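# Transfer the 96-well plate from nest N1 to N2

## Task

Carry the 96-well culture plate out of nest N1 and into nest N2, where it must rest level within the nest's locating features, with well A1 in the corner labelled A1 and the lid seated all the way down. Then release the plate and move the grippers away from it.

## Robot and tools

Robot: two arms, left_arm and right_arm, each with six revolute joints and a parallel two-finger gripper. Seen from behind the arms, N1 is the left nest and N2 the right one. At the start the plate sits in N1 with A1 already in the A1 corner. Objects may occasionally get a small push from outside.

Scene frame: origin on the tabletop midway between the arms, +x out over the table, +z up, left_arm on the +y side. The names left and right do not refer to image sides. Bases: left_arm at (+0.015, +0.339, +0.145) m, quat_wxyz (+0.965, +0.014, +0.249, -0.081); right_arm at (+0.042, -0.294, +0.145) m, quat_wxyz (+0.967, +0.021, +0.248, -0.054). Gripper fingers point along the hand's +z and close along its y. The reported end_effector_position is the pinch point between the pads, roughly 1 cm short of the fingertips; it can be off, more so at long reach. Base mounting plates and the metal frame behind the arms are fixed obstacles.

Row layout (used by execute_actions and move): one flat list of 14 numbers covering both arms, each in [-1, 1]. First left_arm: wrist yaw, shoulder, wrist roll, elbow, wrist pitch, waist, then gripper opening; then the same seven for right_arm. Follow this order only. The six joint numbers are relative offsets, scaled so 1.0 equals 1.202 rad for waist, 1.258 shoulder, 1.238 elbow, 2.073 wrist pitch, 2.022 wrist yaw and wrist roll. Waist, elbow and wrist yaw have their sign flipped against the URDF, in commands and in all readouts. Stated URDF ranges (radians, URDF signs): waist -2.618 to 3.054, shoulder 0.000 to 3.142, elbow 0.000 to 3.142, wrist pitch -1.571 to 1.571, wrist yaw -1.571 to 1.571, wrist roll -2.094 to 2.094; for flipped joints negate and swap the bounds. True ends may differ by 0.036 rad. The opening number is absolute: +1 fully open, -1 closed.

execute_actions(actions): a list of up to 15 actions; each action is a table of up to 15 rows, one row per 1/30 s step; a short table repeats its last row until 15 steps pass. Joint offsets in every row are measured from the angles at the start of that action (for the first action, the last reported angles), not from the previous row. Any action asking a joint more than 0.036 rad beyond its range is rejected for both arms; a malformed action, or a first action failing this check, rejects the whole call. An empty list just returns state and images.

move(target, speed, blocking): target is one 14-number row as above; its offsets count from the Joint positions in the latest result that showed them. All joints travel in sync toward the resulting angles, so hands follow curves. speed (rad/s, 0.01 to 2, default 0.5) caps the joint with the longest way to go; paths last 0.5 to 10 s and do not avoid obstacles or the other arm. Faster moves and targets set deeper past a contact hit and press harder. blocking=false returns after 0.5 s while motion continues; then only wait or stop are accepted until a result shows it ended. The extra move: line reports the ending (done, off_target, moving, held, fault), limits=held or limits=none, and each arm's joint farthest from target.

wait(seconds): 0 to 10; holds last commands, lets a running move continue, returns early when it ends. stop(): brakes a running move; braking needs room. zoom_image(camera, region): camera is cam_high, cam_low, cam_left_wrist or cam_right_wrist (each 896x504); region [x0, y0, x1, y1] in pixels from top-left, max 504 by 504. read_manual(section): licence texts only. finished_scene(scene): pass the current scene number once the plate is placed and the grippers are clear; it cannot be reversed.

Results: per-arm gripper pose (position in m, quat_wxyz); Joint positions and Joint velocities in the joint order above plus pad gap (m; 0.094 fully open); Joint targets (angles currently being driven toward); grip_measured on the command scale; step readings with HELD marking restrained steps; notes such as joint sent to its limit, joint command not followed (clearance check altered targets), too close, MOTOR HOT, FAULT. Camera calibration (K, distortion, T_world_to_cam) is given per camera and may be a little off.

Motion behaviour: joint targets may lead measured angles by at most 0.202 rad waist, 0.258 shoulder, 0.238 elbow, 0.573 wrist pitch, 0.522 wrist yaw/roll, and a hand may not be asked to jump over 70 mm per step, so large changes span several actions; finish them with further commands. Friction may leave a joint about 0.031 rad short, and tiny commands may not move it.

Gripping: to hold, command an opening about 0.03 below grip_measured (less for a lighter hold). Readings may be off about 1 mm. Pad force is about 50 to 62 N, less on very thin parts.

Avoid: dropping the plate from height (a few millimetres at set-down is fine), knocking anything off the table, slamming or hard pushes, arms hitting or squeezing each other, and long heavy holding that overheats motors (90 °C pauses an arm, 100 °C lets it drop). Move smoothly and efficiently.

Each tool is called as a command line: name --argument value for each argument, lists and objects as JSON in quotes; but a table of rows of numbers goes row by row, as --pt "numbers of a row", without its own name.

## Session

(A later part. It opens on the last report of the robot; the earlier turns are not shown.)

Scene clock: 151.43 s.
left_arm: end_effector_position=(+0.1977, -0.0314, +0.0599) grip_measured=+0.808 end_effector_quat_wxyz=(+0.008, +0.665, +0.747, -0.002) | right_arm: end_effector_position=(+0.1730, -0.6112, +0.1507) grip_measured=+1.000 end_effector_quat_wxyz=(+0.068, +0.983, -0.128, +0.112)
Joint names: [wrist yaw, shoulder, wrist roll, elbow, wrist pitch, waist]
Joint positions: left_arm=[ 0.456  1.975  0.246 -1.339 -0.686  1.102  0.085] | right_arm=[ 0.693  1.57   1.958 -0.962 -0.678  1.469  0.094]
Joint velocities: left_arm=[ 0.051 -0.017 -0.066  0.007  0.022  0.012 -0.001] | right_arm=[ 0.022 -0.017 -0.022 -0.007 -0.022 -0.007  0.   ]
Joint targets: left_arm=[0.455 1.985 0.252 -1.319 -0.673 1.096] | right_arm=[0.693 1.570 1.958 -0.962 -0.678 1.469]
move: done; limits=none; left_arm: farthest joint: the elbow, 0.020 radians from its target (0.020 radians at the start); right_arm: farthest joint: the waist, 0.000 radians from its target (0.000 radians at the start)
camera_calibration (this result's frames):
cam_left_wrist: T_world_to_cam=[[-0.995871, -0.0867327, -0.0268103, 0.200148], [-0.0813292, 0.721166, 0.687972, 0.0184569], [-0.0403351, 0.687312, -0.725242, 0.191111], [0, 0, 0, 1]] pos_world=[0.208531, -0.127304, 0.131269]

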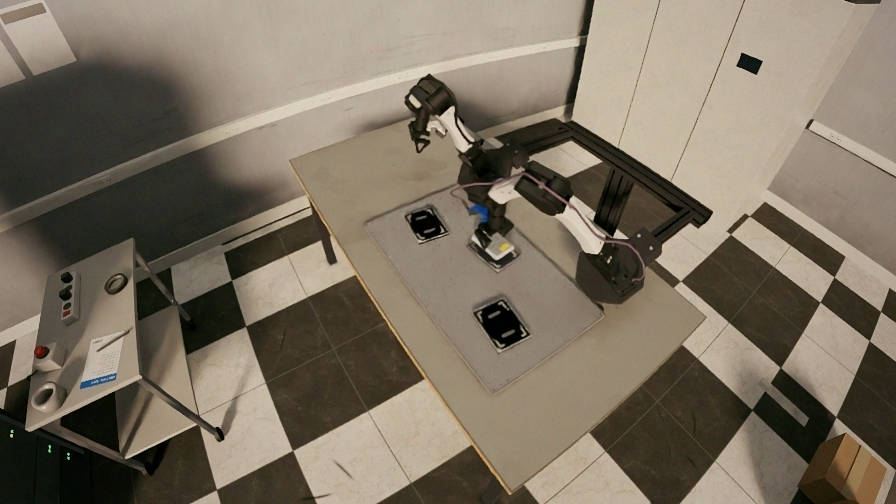

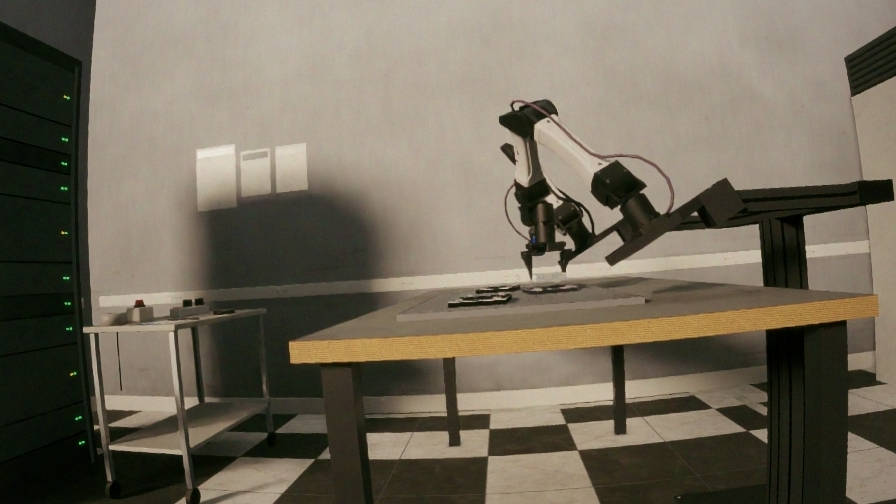

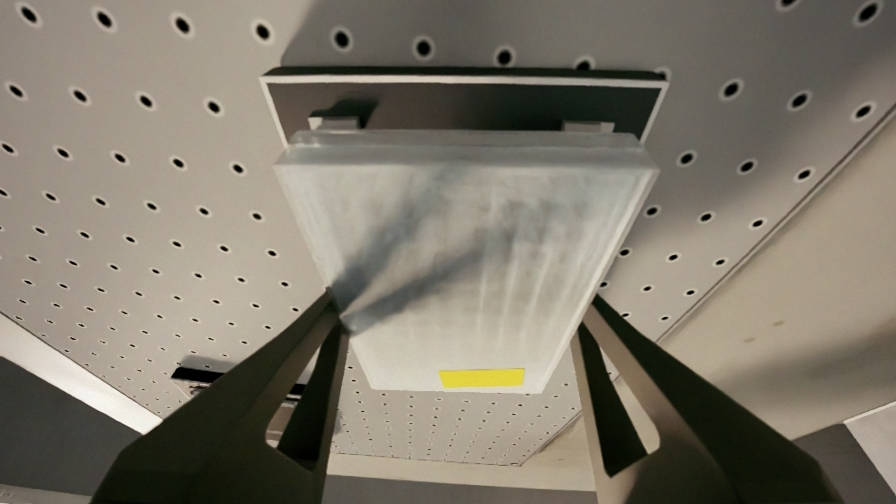

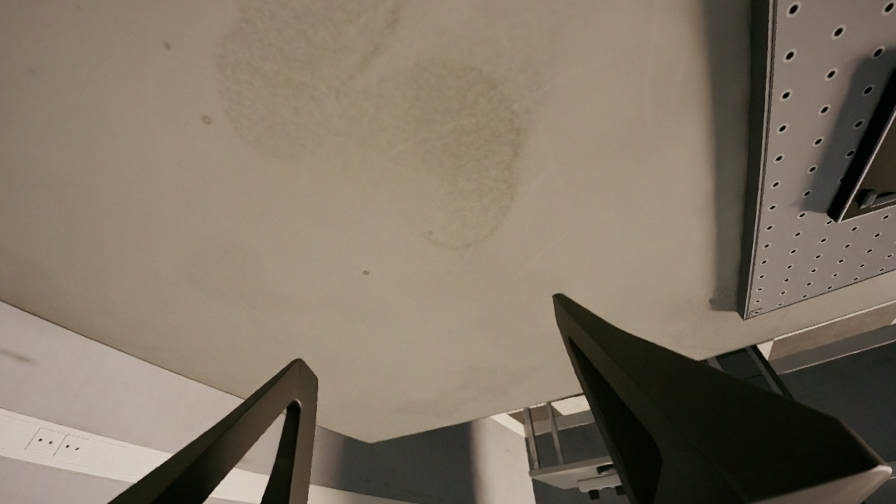

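move --target '[0,0.048,0,-0.077,-0.02,0.018,0.77,0,0,0,0,0,0,1]' --speed 0.1

Scene clock: 160.13 s.
left_arm: end_effector_position=(+0.1981, -0.0460, +0.0590) grip_measured=+0.808 end_effector_quat_wxyz=(+0.008, +0.668, +0.744, -0.003) | right_arm: end_effector_position=(+0.1730, -0.6112, +0.1507) grip_measured=+1.000 end_effector_quat_wxyz=(+0.068, +0.983, -0.128, +0.112)
Joint names: [wrist yaw, shoulder, wrist roll, elbow, wrist pitch, waist]
Joint positions: left_arm=[ 0.456  2.024  0.247 -1.413 -0.714  1.111  0.085] | right_arm=[ 0.693  1.57   1.958 -0.962 -0.678  1.469  0.094]
Joint velocities: left_arm=[ 0.037  0.002  0.007  0.007 -0.051  0.022 -0.   ] | right_arm=[ 0.007 -0.022  0.037  0.002  0.007 -0.012  0.   ]
Joint targets: left_arm=[0.456 2.036 0.246 -1.435 -0.728 1.124] | right_arm=[0.693 1.570 1.958 -0.962 -0.678 1.469]
move: off_target (left_arm); limits=none; left_arm: farthest joint: the elbow, 0.022 radians from its target (0.095 radians at the start); right_arm: farthest joint: the waist, 0.000 radians from its target (0.000 radians at the start)
camera_calibration (this result's frames):
cam_left_wrist: T_world_to_cam=[[-0.996722, -0.076874, -0.0252214, 0.199744], [-0.0731653, 0.723386, 0.686557, 0.0281465], [-0.0345336, 0.686151, -0.726639, 0.199446], [0, 0, 0, 1]] pos_world=[0.208037, -0.141856, 0.130639]

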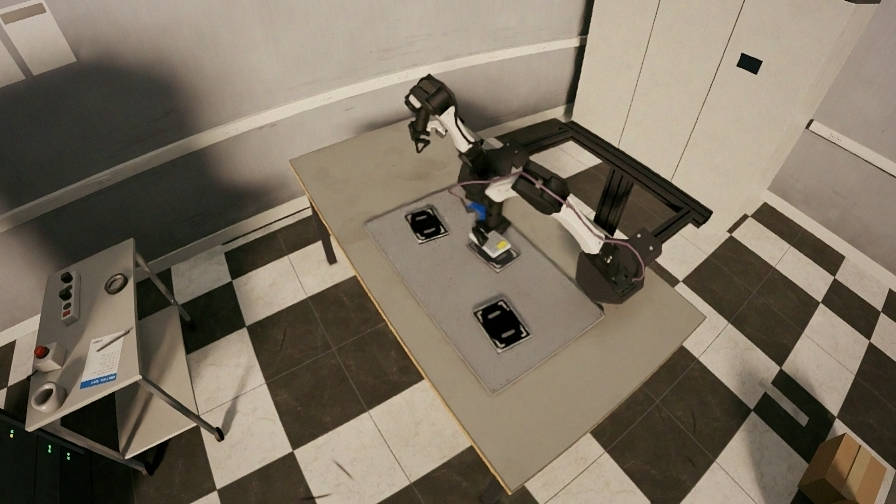

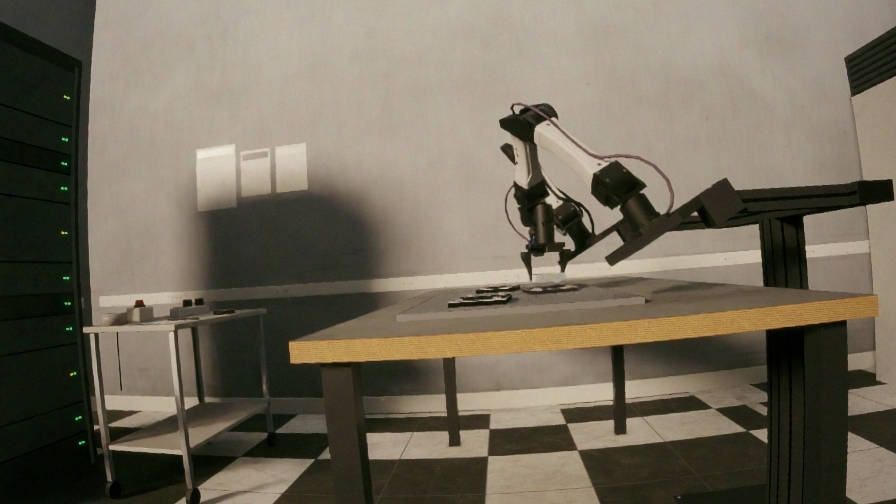

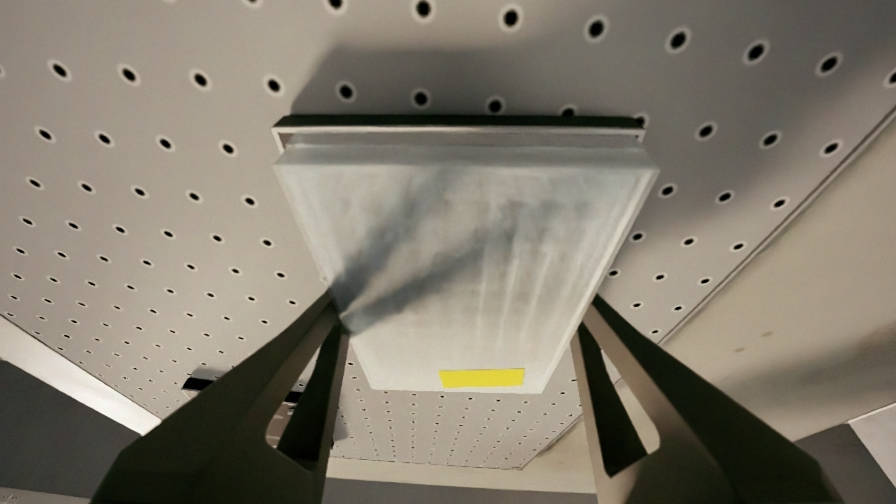

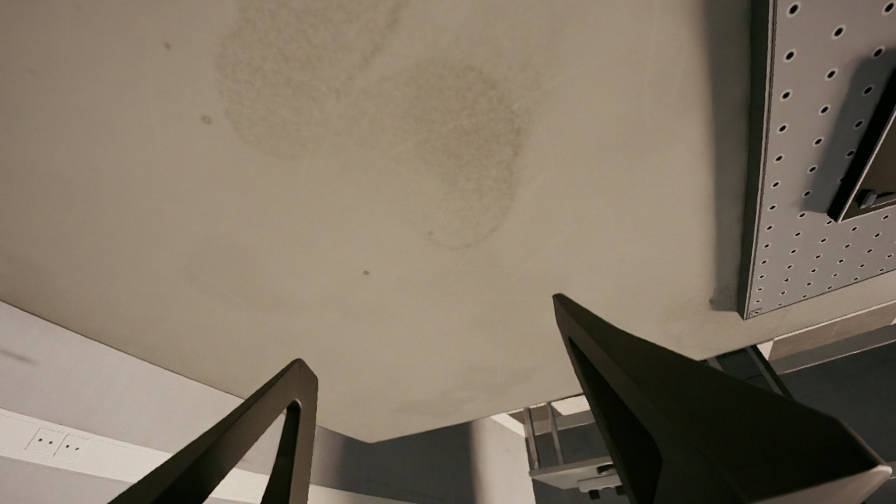

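move --target '[0,-0.092,0,0.138,0.033,-0.027,0.77,0,0,0,0,0,0,1]' --speed 0.15

Scene clock: 164.50 s.
left_arm: end_effector_position=(+0.1959, -0.0115, +0.0555) grip_measured=+0.808 end_effector_quat_wxyz=(+0.001, +0.662, +0.750, +0.004) | right_arm: end_effector_position=(+0.1730, -0.6112, +0.1507) grip_measured=+1.000 end_effector_quat_wxyz=(+0.068, +0.983, -0.128, +0.112)
Joint names: [wrist yaw, shoulder, wrist roll, elbow, wrist pitch, waist]
Joint positions: left_arm=[ 0.456  1.934  0.247 -1.258 -0.659  1.085  0.085] | right_arm=[ 0.693  1.57   1.958 -0.962 -0.678  1.469  0.094]
Joint velocities: left_arm=[ 0.066  0.017  0.022 -0.007  0.022 -0.012 -0.001] | right_arm=[ 0.037 -0.012  0.037  0.007 -0.007  0.007  0.   ]
Joint targets: left_arm=[0.456 1.908 0.247 -1.242 -0.646 1.078] | right_arm=[0.693 1.570 1.958 -0.962 -0.678 1.469]
move: off_target (left_arm); limits=none; left_arm: farthest joint: the shoulder, 0.026 radians from its target (0.115 radians at the start); right_arm: farthest joint: the waist, 0.000 radians from its target (0.000 radians at the start)
camera_calibration (this result's frames):
cam_left_wrist: T_world_to_cam=[[-0.995198, -0.0945016, -0.0255039, 0.19971], [-0.0851485, 0.707312, 0.701754, 0.00676229], [-0.0482776, 0.700556, -0.711962, 0.17518], [0, 0, 0, 1]] pos_world=[0.207784, -0.108633, 0.125069]

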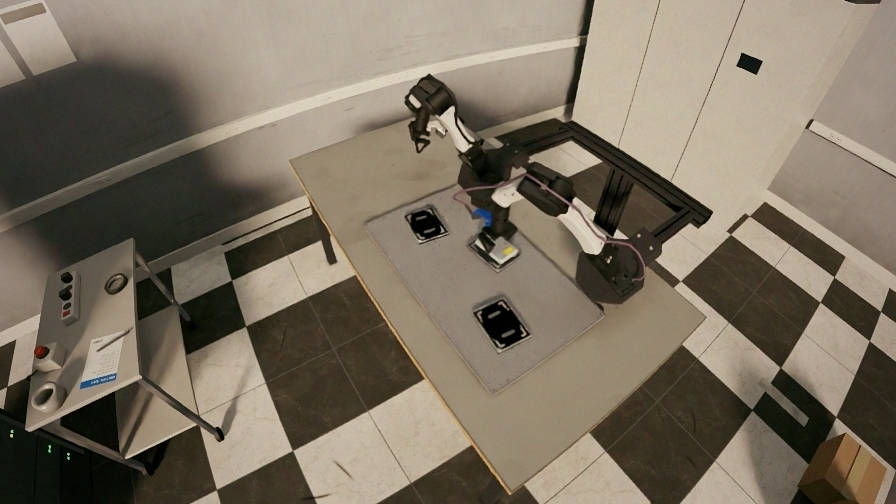

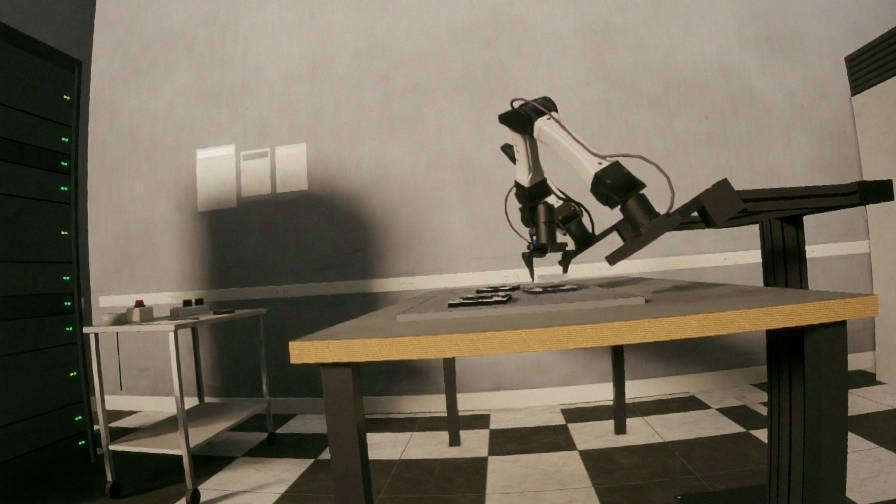

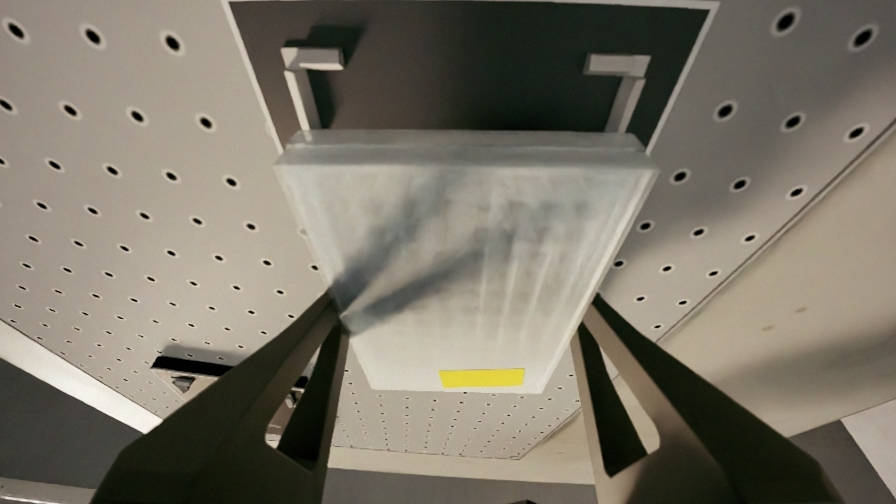

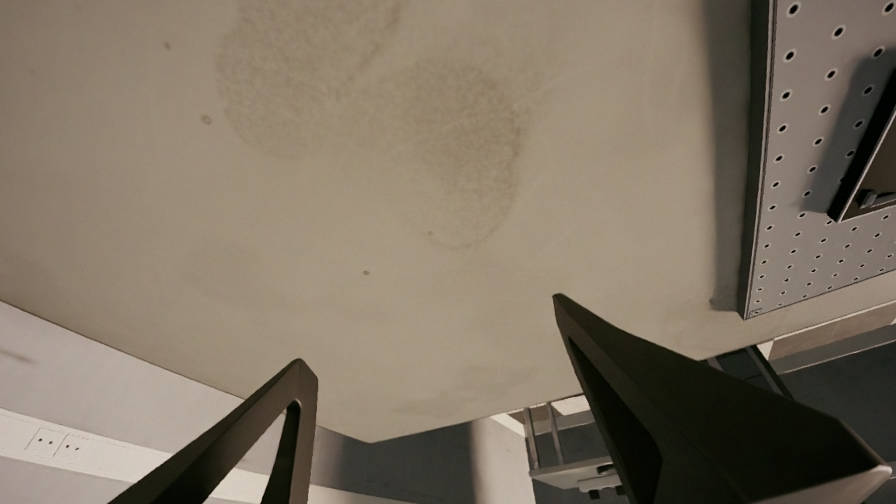

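move --target '[0,0.0445,0.01,-0.049,0.011,0,0.77,0,0,0,0,0,0,1]' --speed 0.08

Scene clock: 173.70 s.
left_arm: end_effector_position=(+0.1966, -0.0222, +0.0487) grip_measured=+0.808 end_effector_quat_wxyz=(+0.003, +0.666, +0.746, +0.003) | right_arm: end_effector_position=(+0.1730, -0.6112, +0.1507) grip_measured=+1.000 end_effector_quat_wxyz=(+0.068, +0.983, -0.128, +0.112)
Joint names: [wrist yaw, shoulder, wrist roll, elbow, wrist pitch, waist]
Joint positions: left_arm=[ 0.456  1.977  0.261 -1.297 -0.648  1.085  0.085] | right_arm=[ 0.693  1.57   1.958 -0.962 -0.678  1.469  0.094]
Joint velocities: left_arm=[ 0.095 -0.002 -0.037  0.012 -0.037  0.017 -0.   ] | right_arm=[ 0.037 -0.017  0.037 -0.012  0.022  0.012  0.   ]
Joint targets: left_arm=[0.456 1.990 0.267 -1.318 -0.636 1.085] | right_arm=[0.693 1.570 1.958 -0.962 -0.678 1.469]
move: off_target (left_arm); limits=none; left_arm: farthest joint: the elbow, 0.022 radians from its target (0.061 radians at the start); right_arm: farthest joint: the waist, 0.000 radians from its target (0.000 radians at the start)
camera_calibration (this result's frames):
cam_left_wrist: T_world_to_cam=[[-0.996148, -0.0833842, -0.0271159, 0.199702], [-0.0785914, 0.711974, 0.697794, 0.0181045], [-0.0388792, 0.697237, -0.715785, 0.176094], [0, 0, 0, 1]] pos_world=[0.207202, -0.119017, 0.118828]

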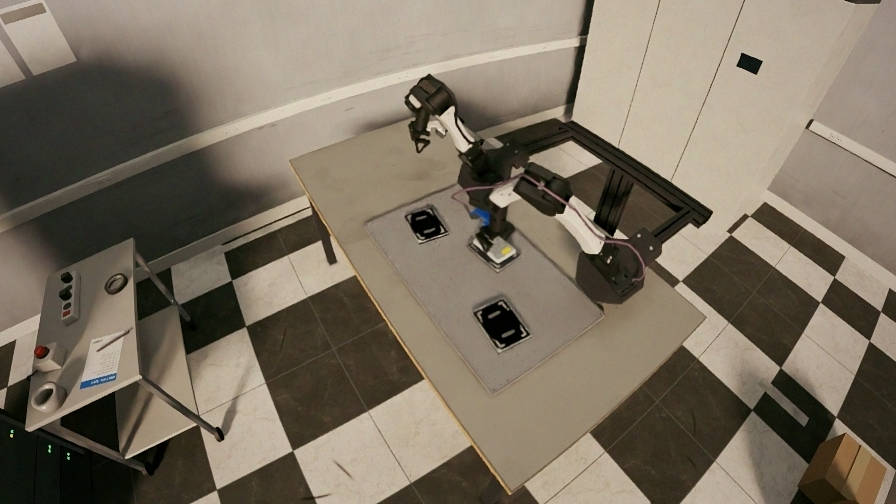

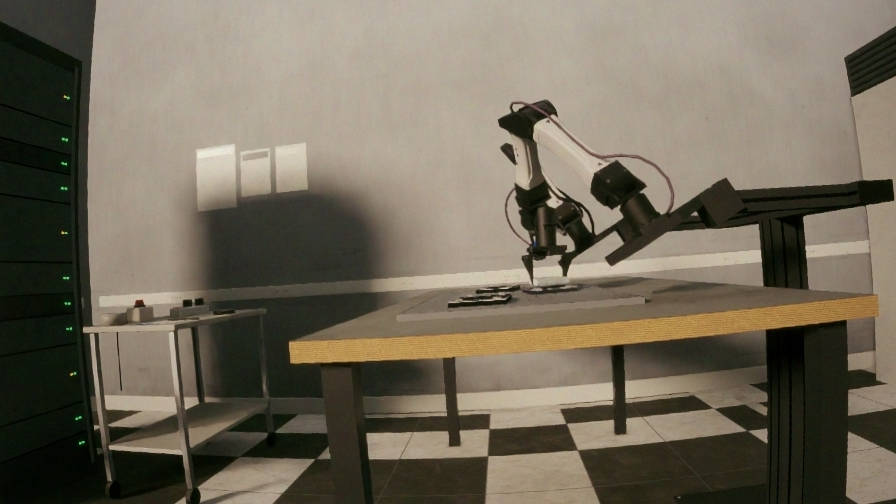

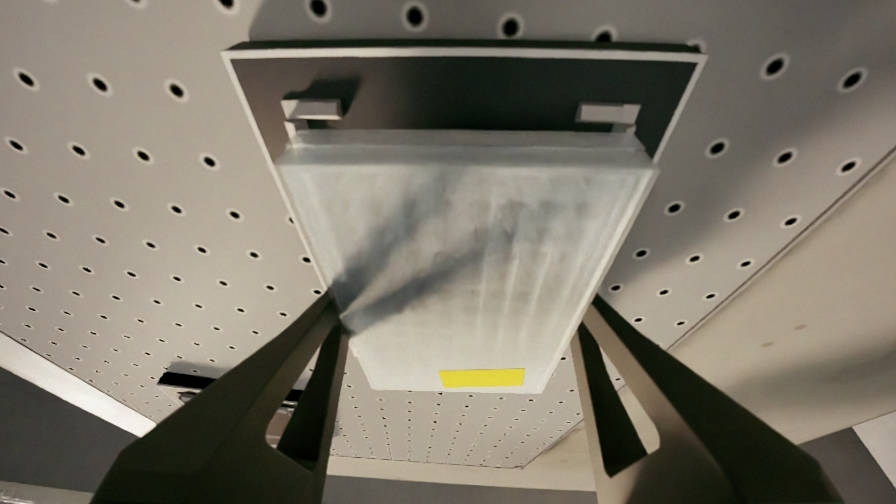

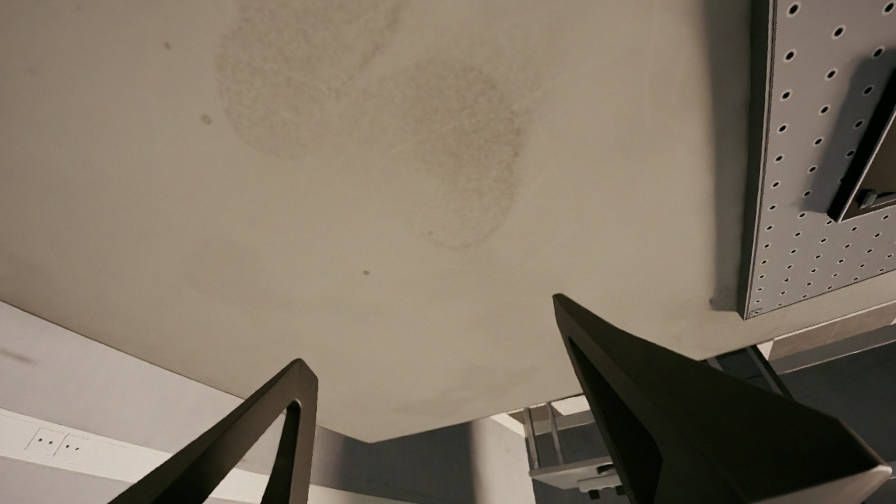

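move --target '[0,0.006,0.002,0.028,0.015,-0.011,0.77,0,0,0,0,0,0,1]' --speed 0.05

Scene clock: 179.83 s.
left_arm: end_effector_position=(+0.1960, -0.0181, +0.0442) grip_measured=+0.808 end_effector_quat_wxyz=(+0.002, +0.664, +0.748, +0.004) | right_arm: end_effector_position=(+0.1730, -0.6112, +0.1507) grip_measured=+1.000 end_effector_quat_wxyz=(+0.068, +0.983, -0.128, +0.112)
Joint names: [wrist yaw, shoulder, wrist roll, elbow, wrist pitch, waist]
Joint positions: left_arm=[ 0.456  1.977  0.261 -1.277 -0.63   1.078  0.085] | right_arm=[ 0.693  1.57   1.958 -0.962 -0.678  1.469  0.094]
Joint velocities: left_arm=[-0.022  0.007 -0.066 -0.002 -0.037 -0.012 -0.   ] | right_arm=[ 0.037 -0.007  0.007 -0.007 -0.037 -0.007  0.   ]
Joint targets: left_arm=[0.456 1.985 0.265 -1.262 -0.617 1.072] | right_arm=[0.693 1.570 1.958 -0.962 -0.678 1.469]
move: done; limits=none; left_arm: farthest joint: the elbow, 0.015 radians from its target (0.035 radians at the start); right_arm: farthest joint: the waist, 0.000 radians from its target (0.000 radians at the start)
camera_calibration (this result's frames):
cam_left_wrist: T_world_to_cam=[[-0.995723, -0.0882132, -0.0274581, 0.199117], [-0.082089, 0.708383, 0.701039, 0.0188124], [-0.0423901, 0.700295, -0.712594, 0.170548], [0, 0, 0, 1]] pos_world=[0.207039, -0.115196, 0.113811]

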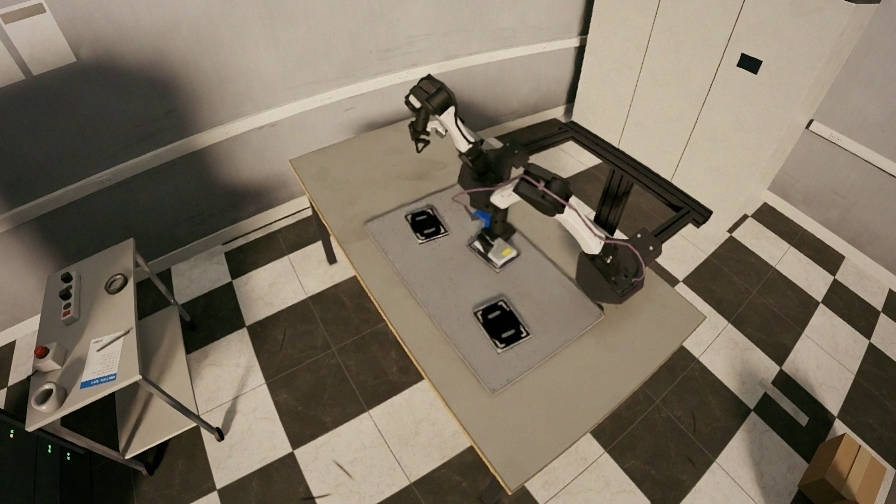

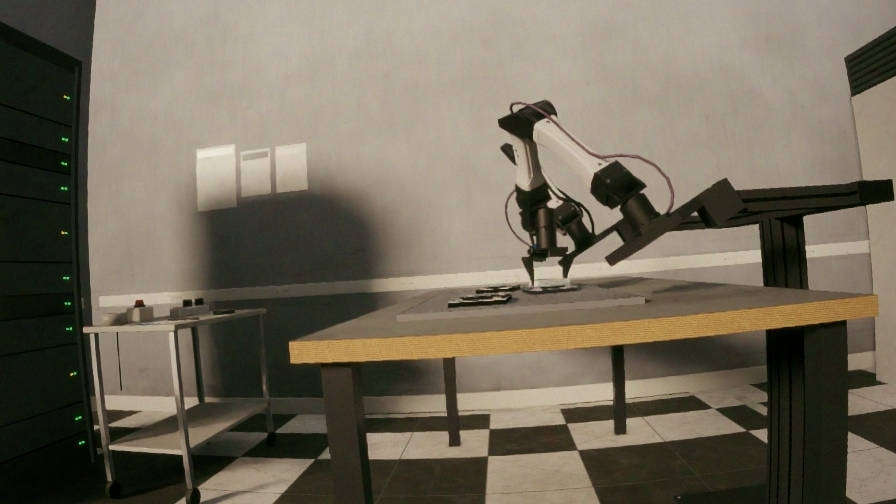

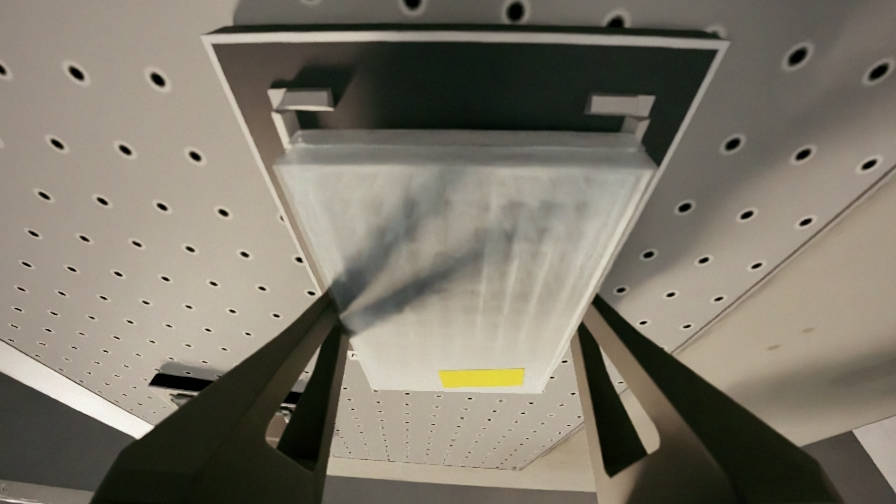

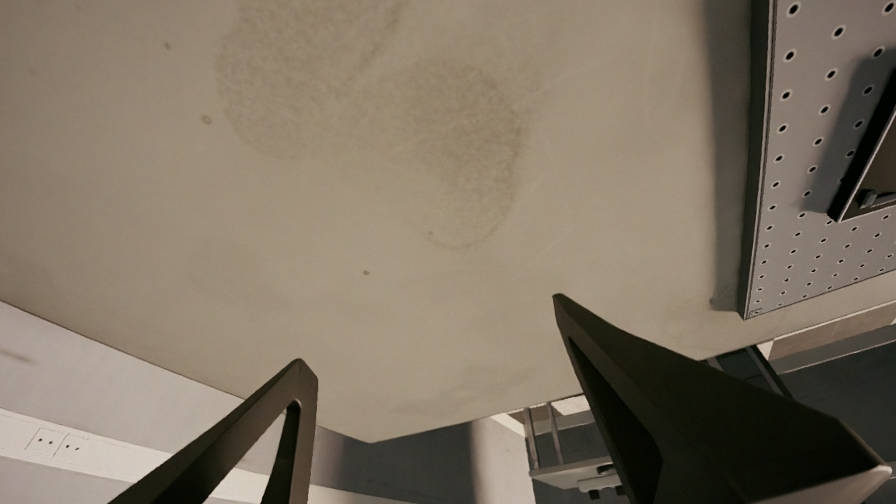

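move --target '[0,0.02,0.014,-0.02,0.011,-0.008,0.77,0,0,0,0,0,0,1]' --speed 0.04

Scene clock: 185.37 s.
left_arm: end_effector_position=(+0.1970, -0.0199, +0.0410) grip_measured=+0.808 end_effector_quat_wxyz=(+0.005, +0.669, +0.744, +0.004) | right_arm: end_effector_position=(+0.1730, -0.6112, +0.1507) grip_measured=+1.000 end_effector_quat_wxyz=(+0.068, +0.983, -0.128, +0.112)
Joint names: [wrist yaw, shoulder, wrist roll, elbow, wrist pitch, waist]
Joint positions: left_arm=[ 0.457  1.986  0.281 -1.277 -0.613  1.075  0.085] | right_arm=[ 0.693  1.57   1.958 -0.962 -0.678  1.469  0.094]
Joint velocities: left_arm=[ 0.022 -0.002 -0.007 -0.002  0.11   0.012  0.   ] | right_arm=[-0.037  0.002 -0.007 -0.007 -0.037  0.007  0.   ]
Joint targets: left_arm=[0.455 2.003 0.290 -1.302 -0.607 1.069] | right_arm=[0.693 1.570 1.958 -0.962 -0.678 1.469]
move: off_target (left_arm); limits=none; left_arm: farthest joint: the elbow, 0.025 radians from its target (0.025 radians at the start); right_arm: farthest joint: the waist, 0.000 radians from its target (0.000 radians at the start)
camera_calibration (this result's frames):
cam_left_wrist: T_world_to_cam=[[-0.996614, -0.0759526, -0.0314937, 0.20047], [-0.0763459, 0.712593, 0.697411, 0.0215177], [-0.0305279, 0.697454, -0.715979, 0.167312], [0, 0, 0, 1]] pos_world=[0.206542, -0.116799, 0.111099]

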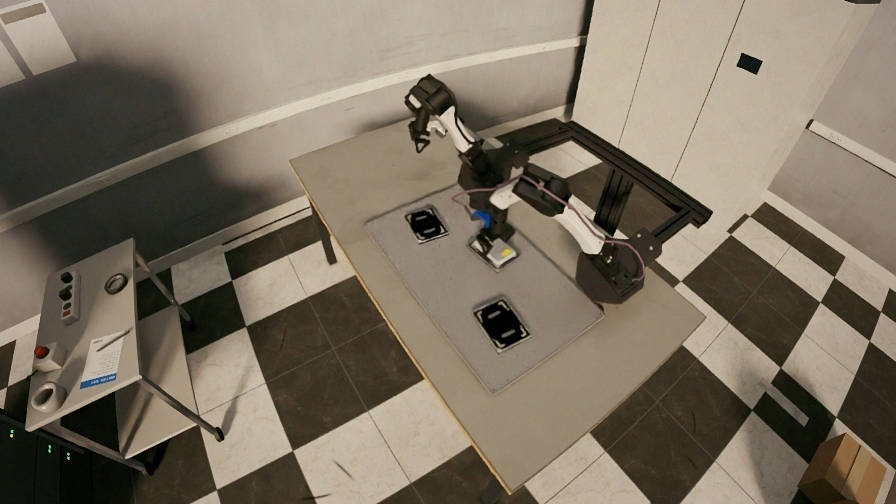

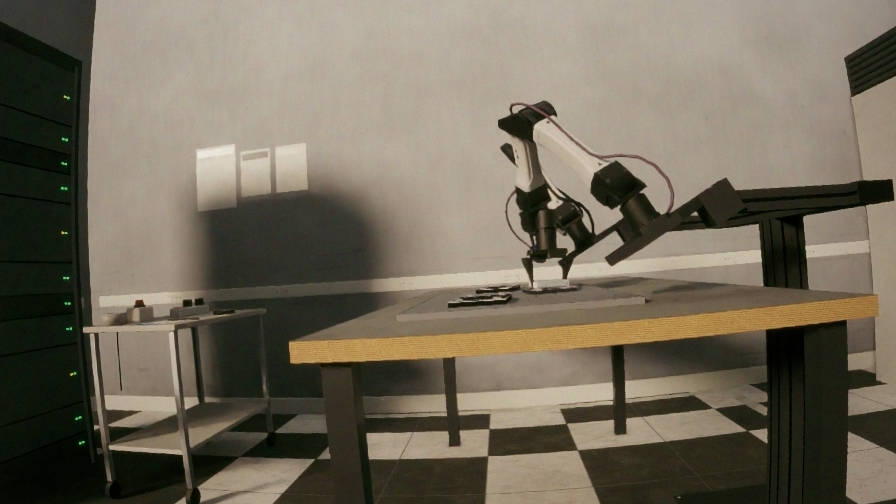

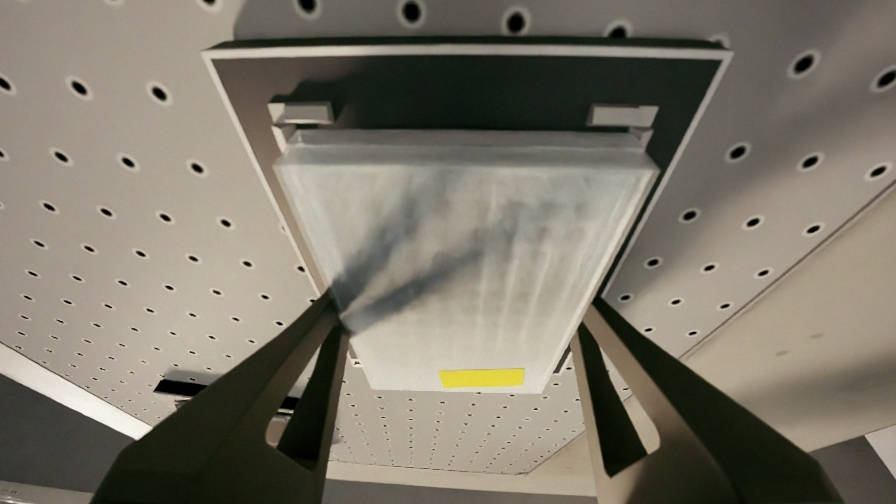

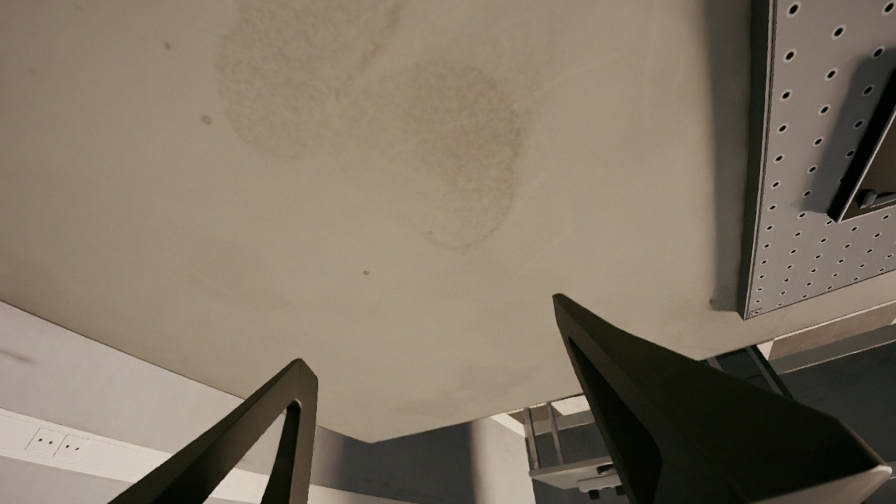

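move --target '[0,0.024,0,-0.008,0.012,-0.006,0.77,0,0,0,0,0,0,1]' --speed 0.04

Scene clock: 188.67 s.
left_arm: end_effector_position=(+0.1972, -0.0209, +0.0399) grip_measured=+0.808 end_effector_quat_wxyz=(+0.007, +0.668, +0.744, +0.004) | right_arm: end_effector_position=(+0.1730, -0.6112, +0.1507) grip_measured=+1.000 end_effector_quat_wxyz=(+0.068, +0.983, -0.128, +0.112)
Joint names: [wrist yaw, shoulder, wrist roll, elbow, wrist pitch, waist]
Joint positions: left_arm=[ 0.459  1.989  0.28  -1.277 -0.606  1.075  0.085] | right_arm=[ 0.693  1.57   1.958 -0.962 -0.678  1.469  0.094]
Joint velocities: left_arm=[ 0.007  0.002  0.007  0.007 -0.095  0.017 -0.   ] | right_arm=[ 0.022  0.007  0.037  0.012  0.022 -0.027  0.   ]
Joint targets: left_arm=[0.457 2.016 0.281 -1.287 -0.588 1.068] | right_arm=[0.693 1.570 1.958 -0.962 -0.678 1.469]
move: off_target (left_arm); limits=none; left_arm: farthest joint: the shoulder, 0.027 radians from its target (0.030 radians at the start); right_arm: farthest joint: the waist, 0.000 radians from its target (0.000 radians at the start)
camera_calibration (this result's frames):
cam_left_wrist: T_world_to_cam=[[-0.996314, -0.0784434, -0.034709, 0.200643], [-0.0804469, 0.714032, 0.695476, 0.0239143], [-0.0297721, 0.695704, -0.717711, 0.167121], [0, 0, 0, 1]] pos_world=[0.206802, -0.117603, 0.110276]

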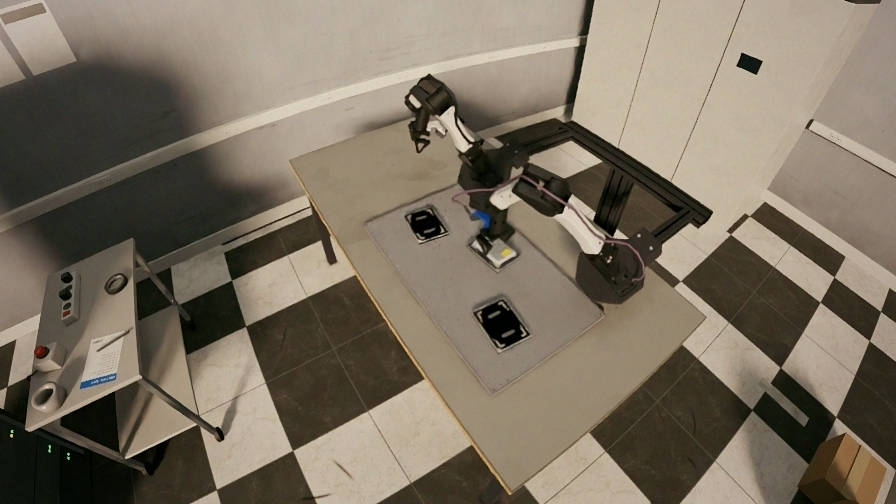

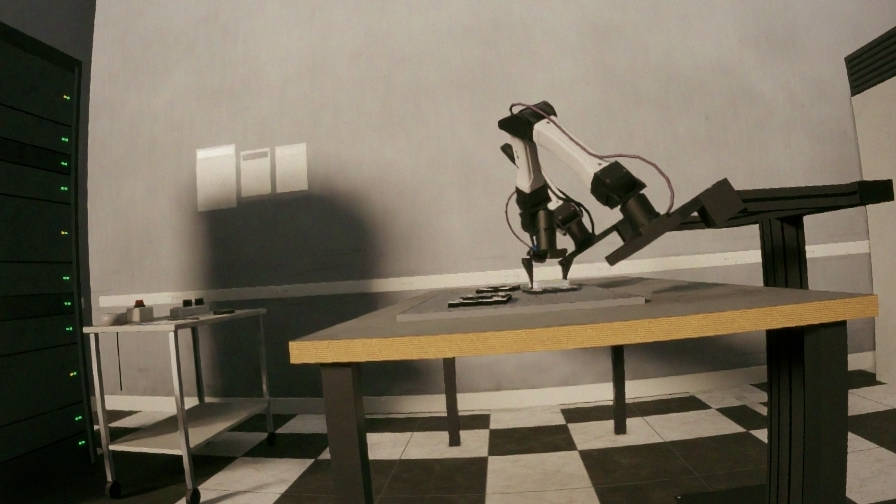

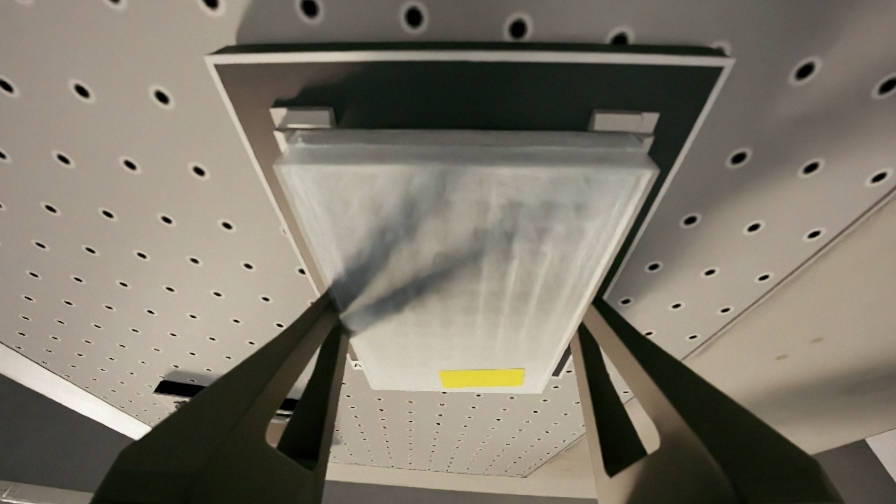

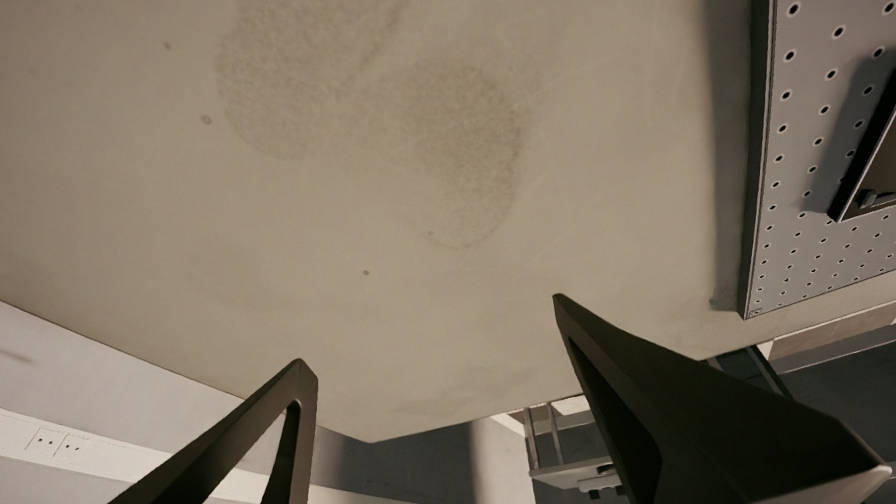

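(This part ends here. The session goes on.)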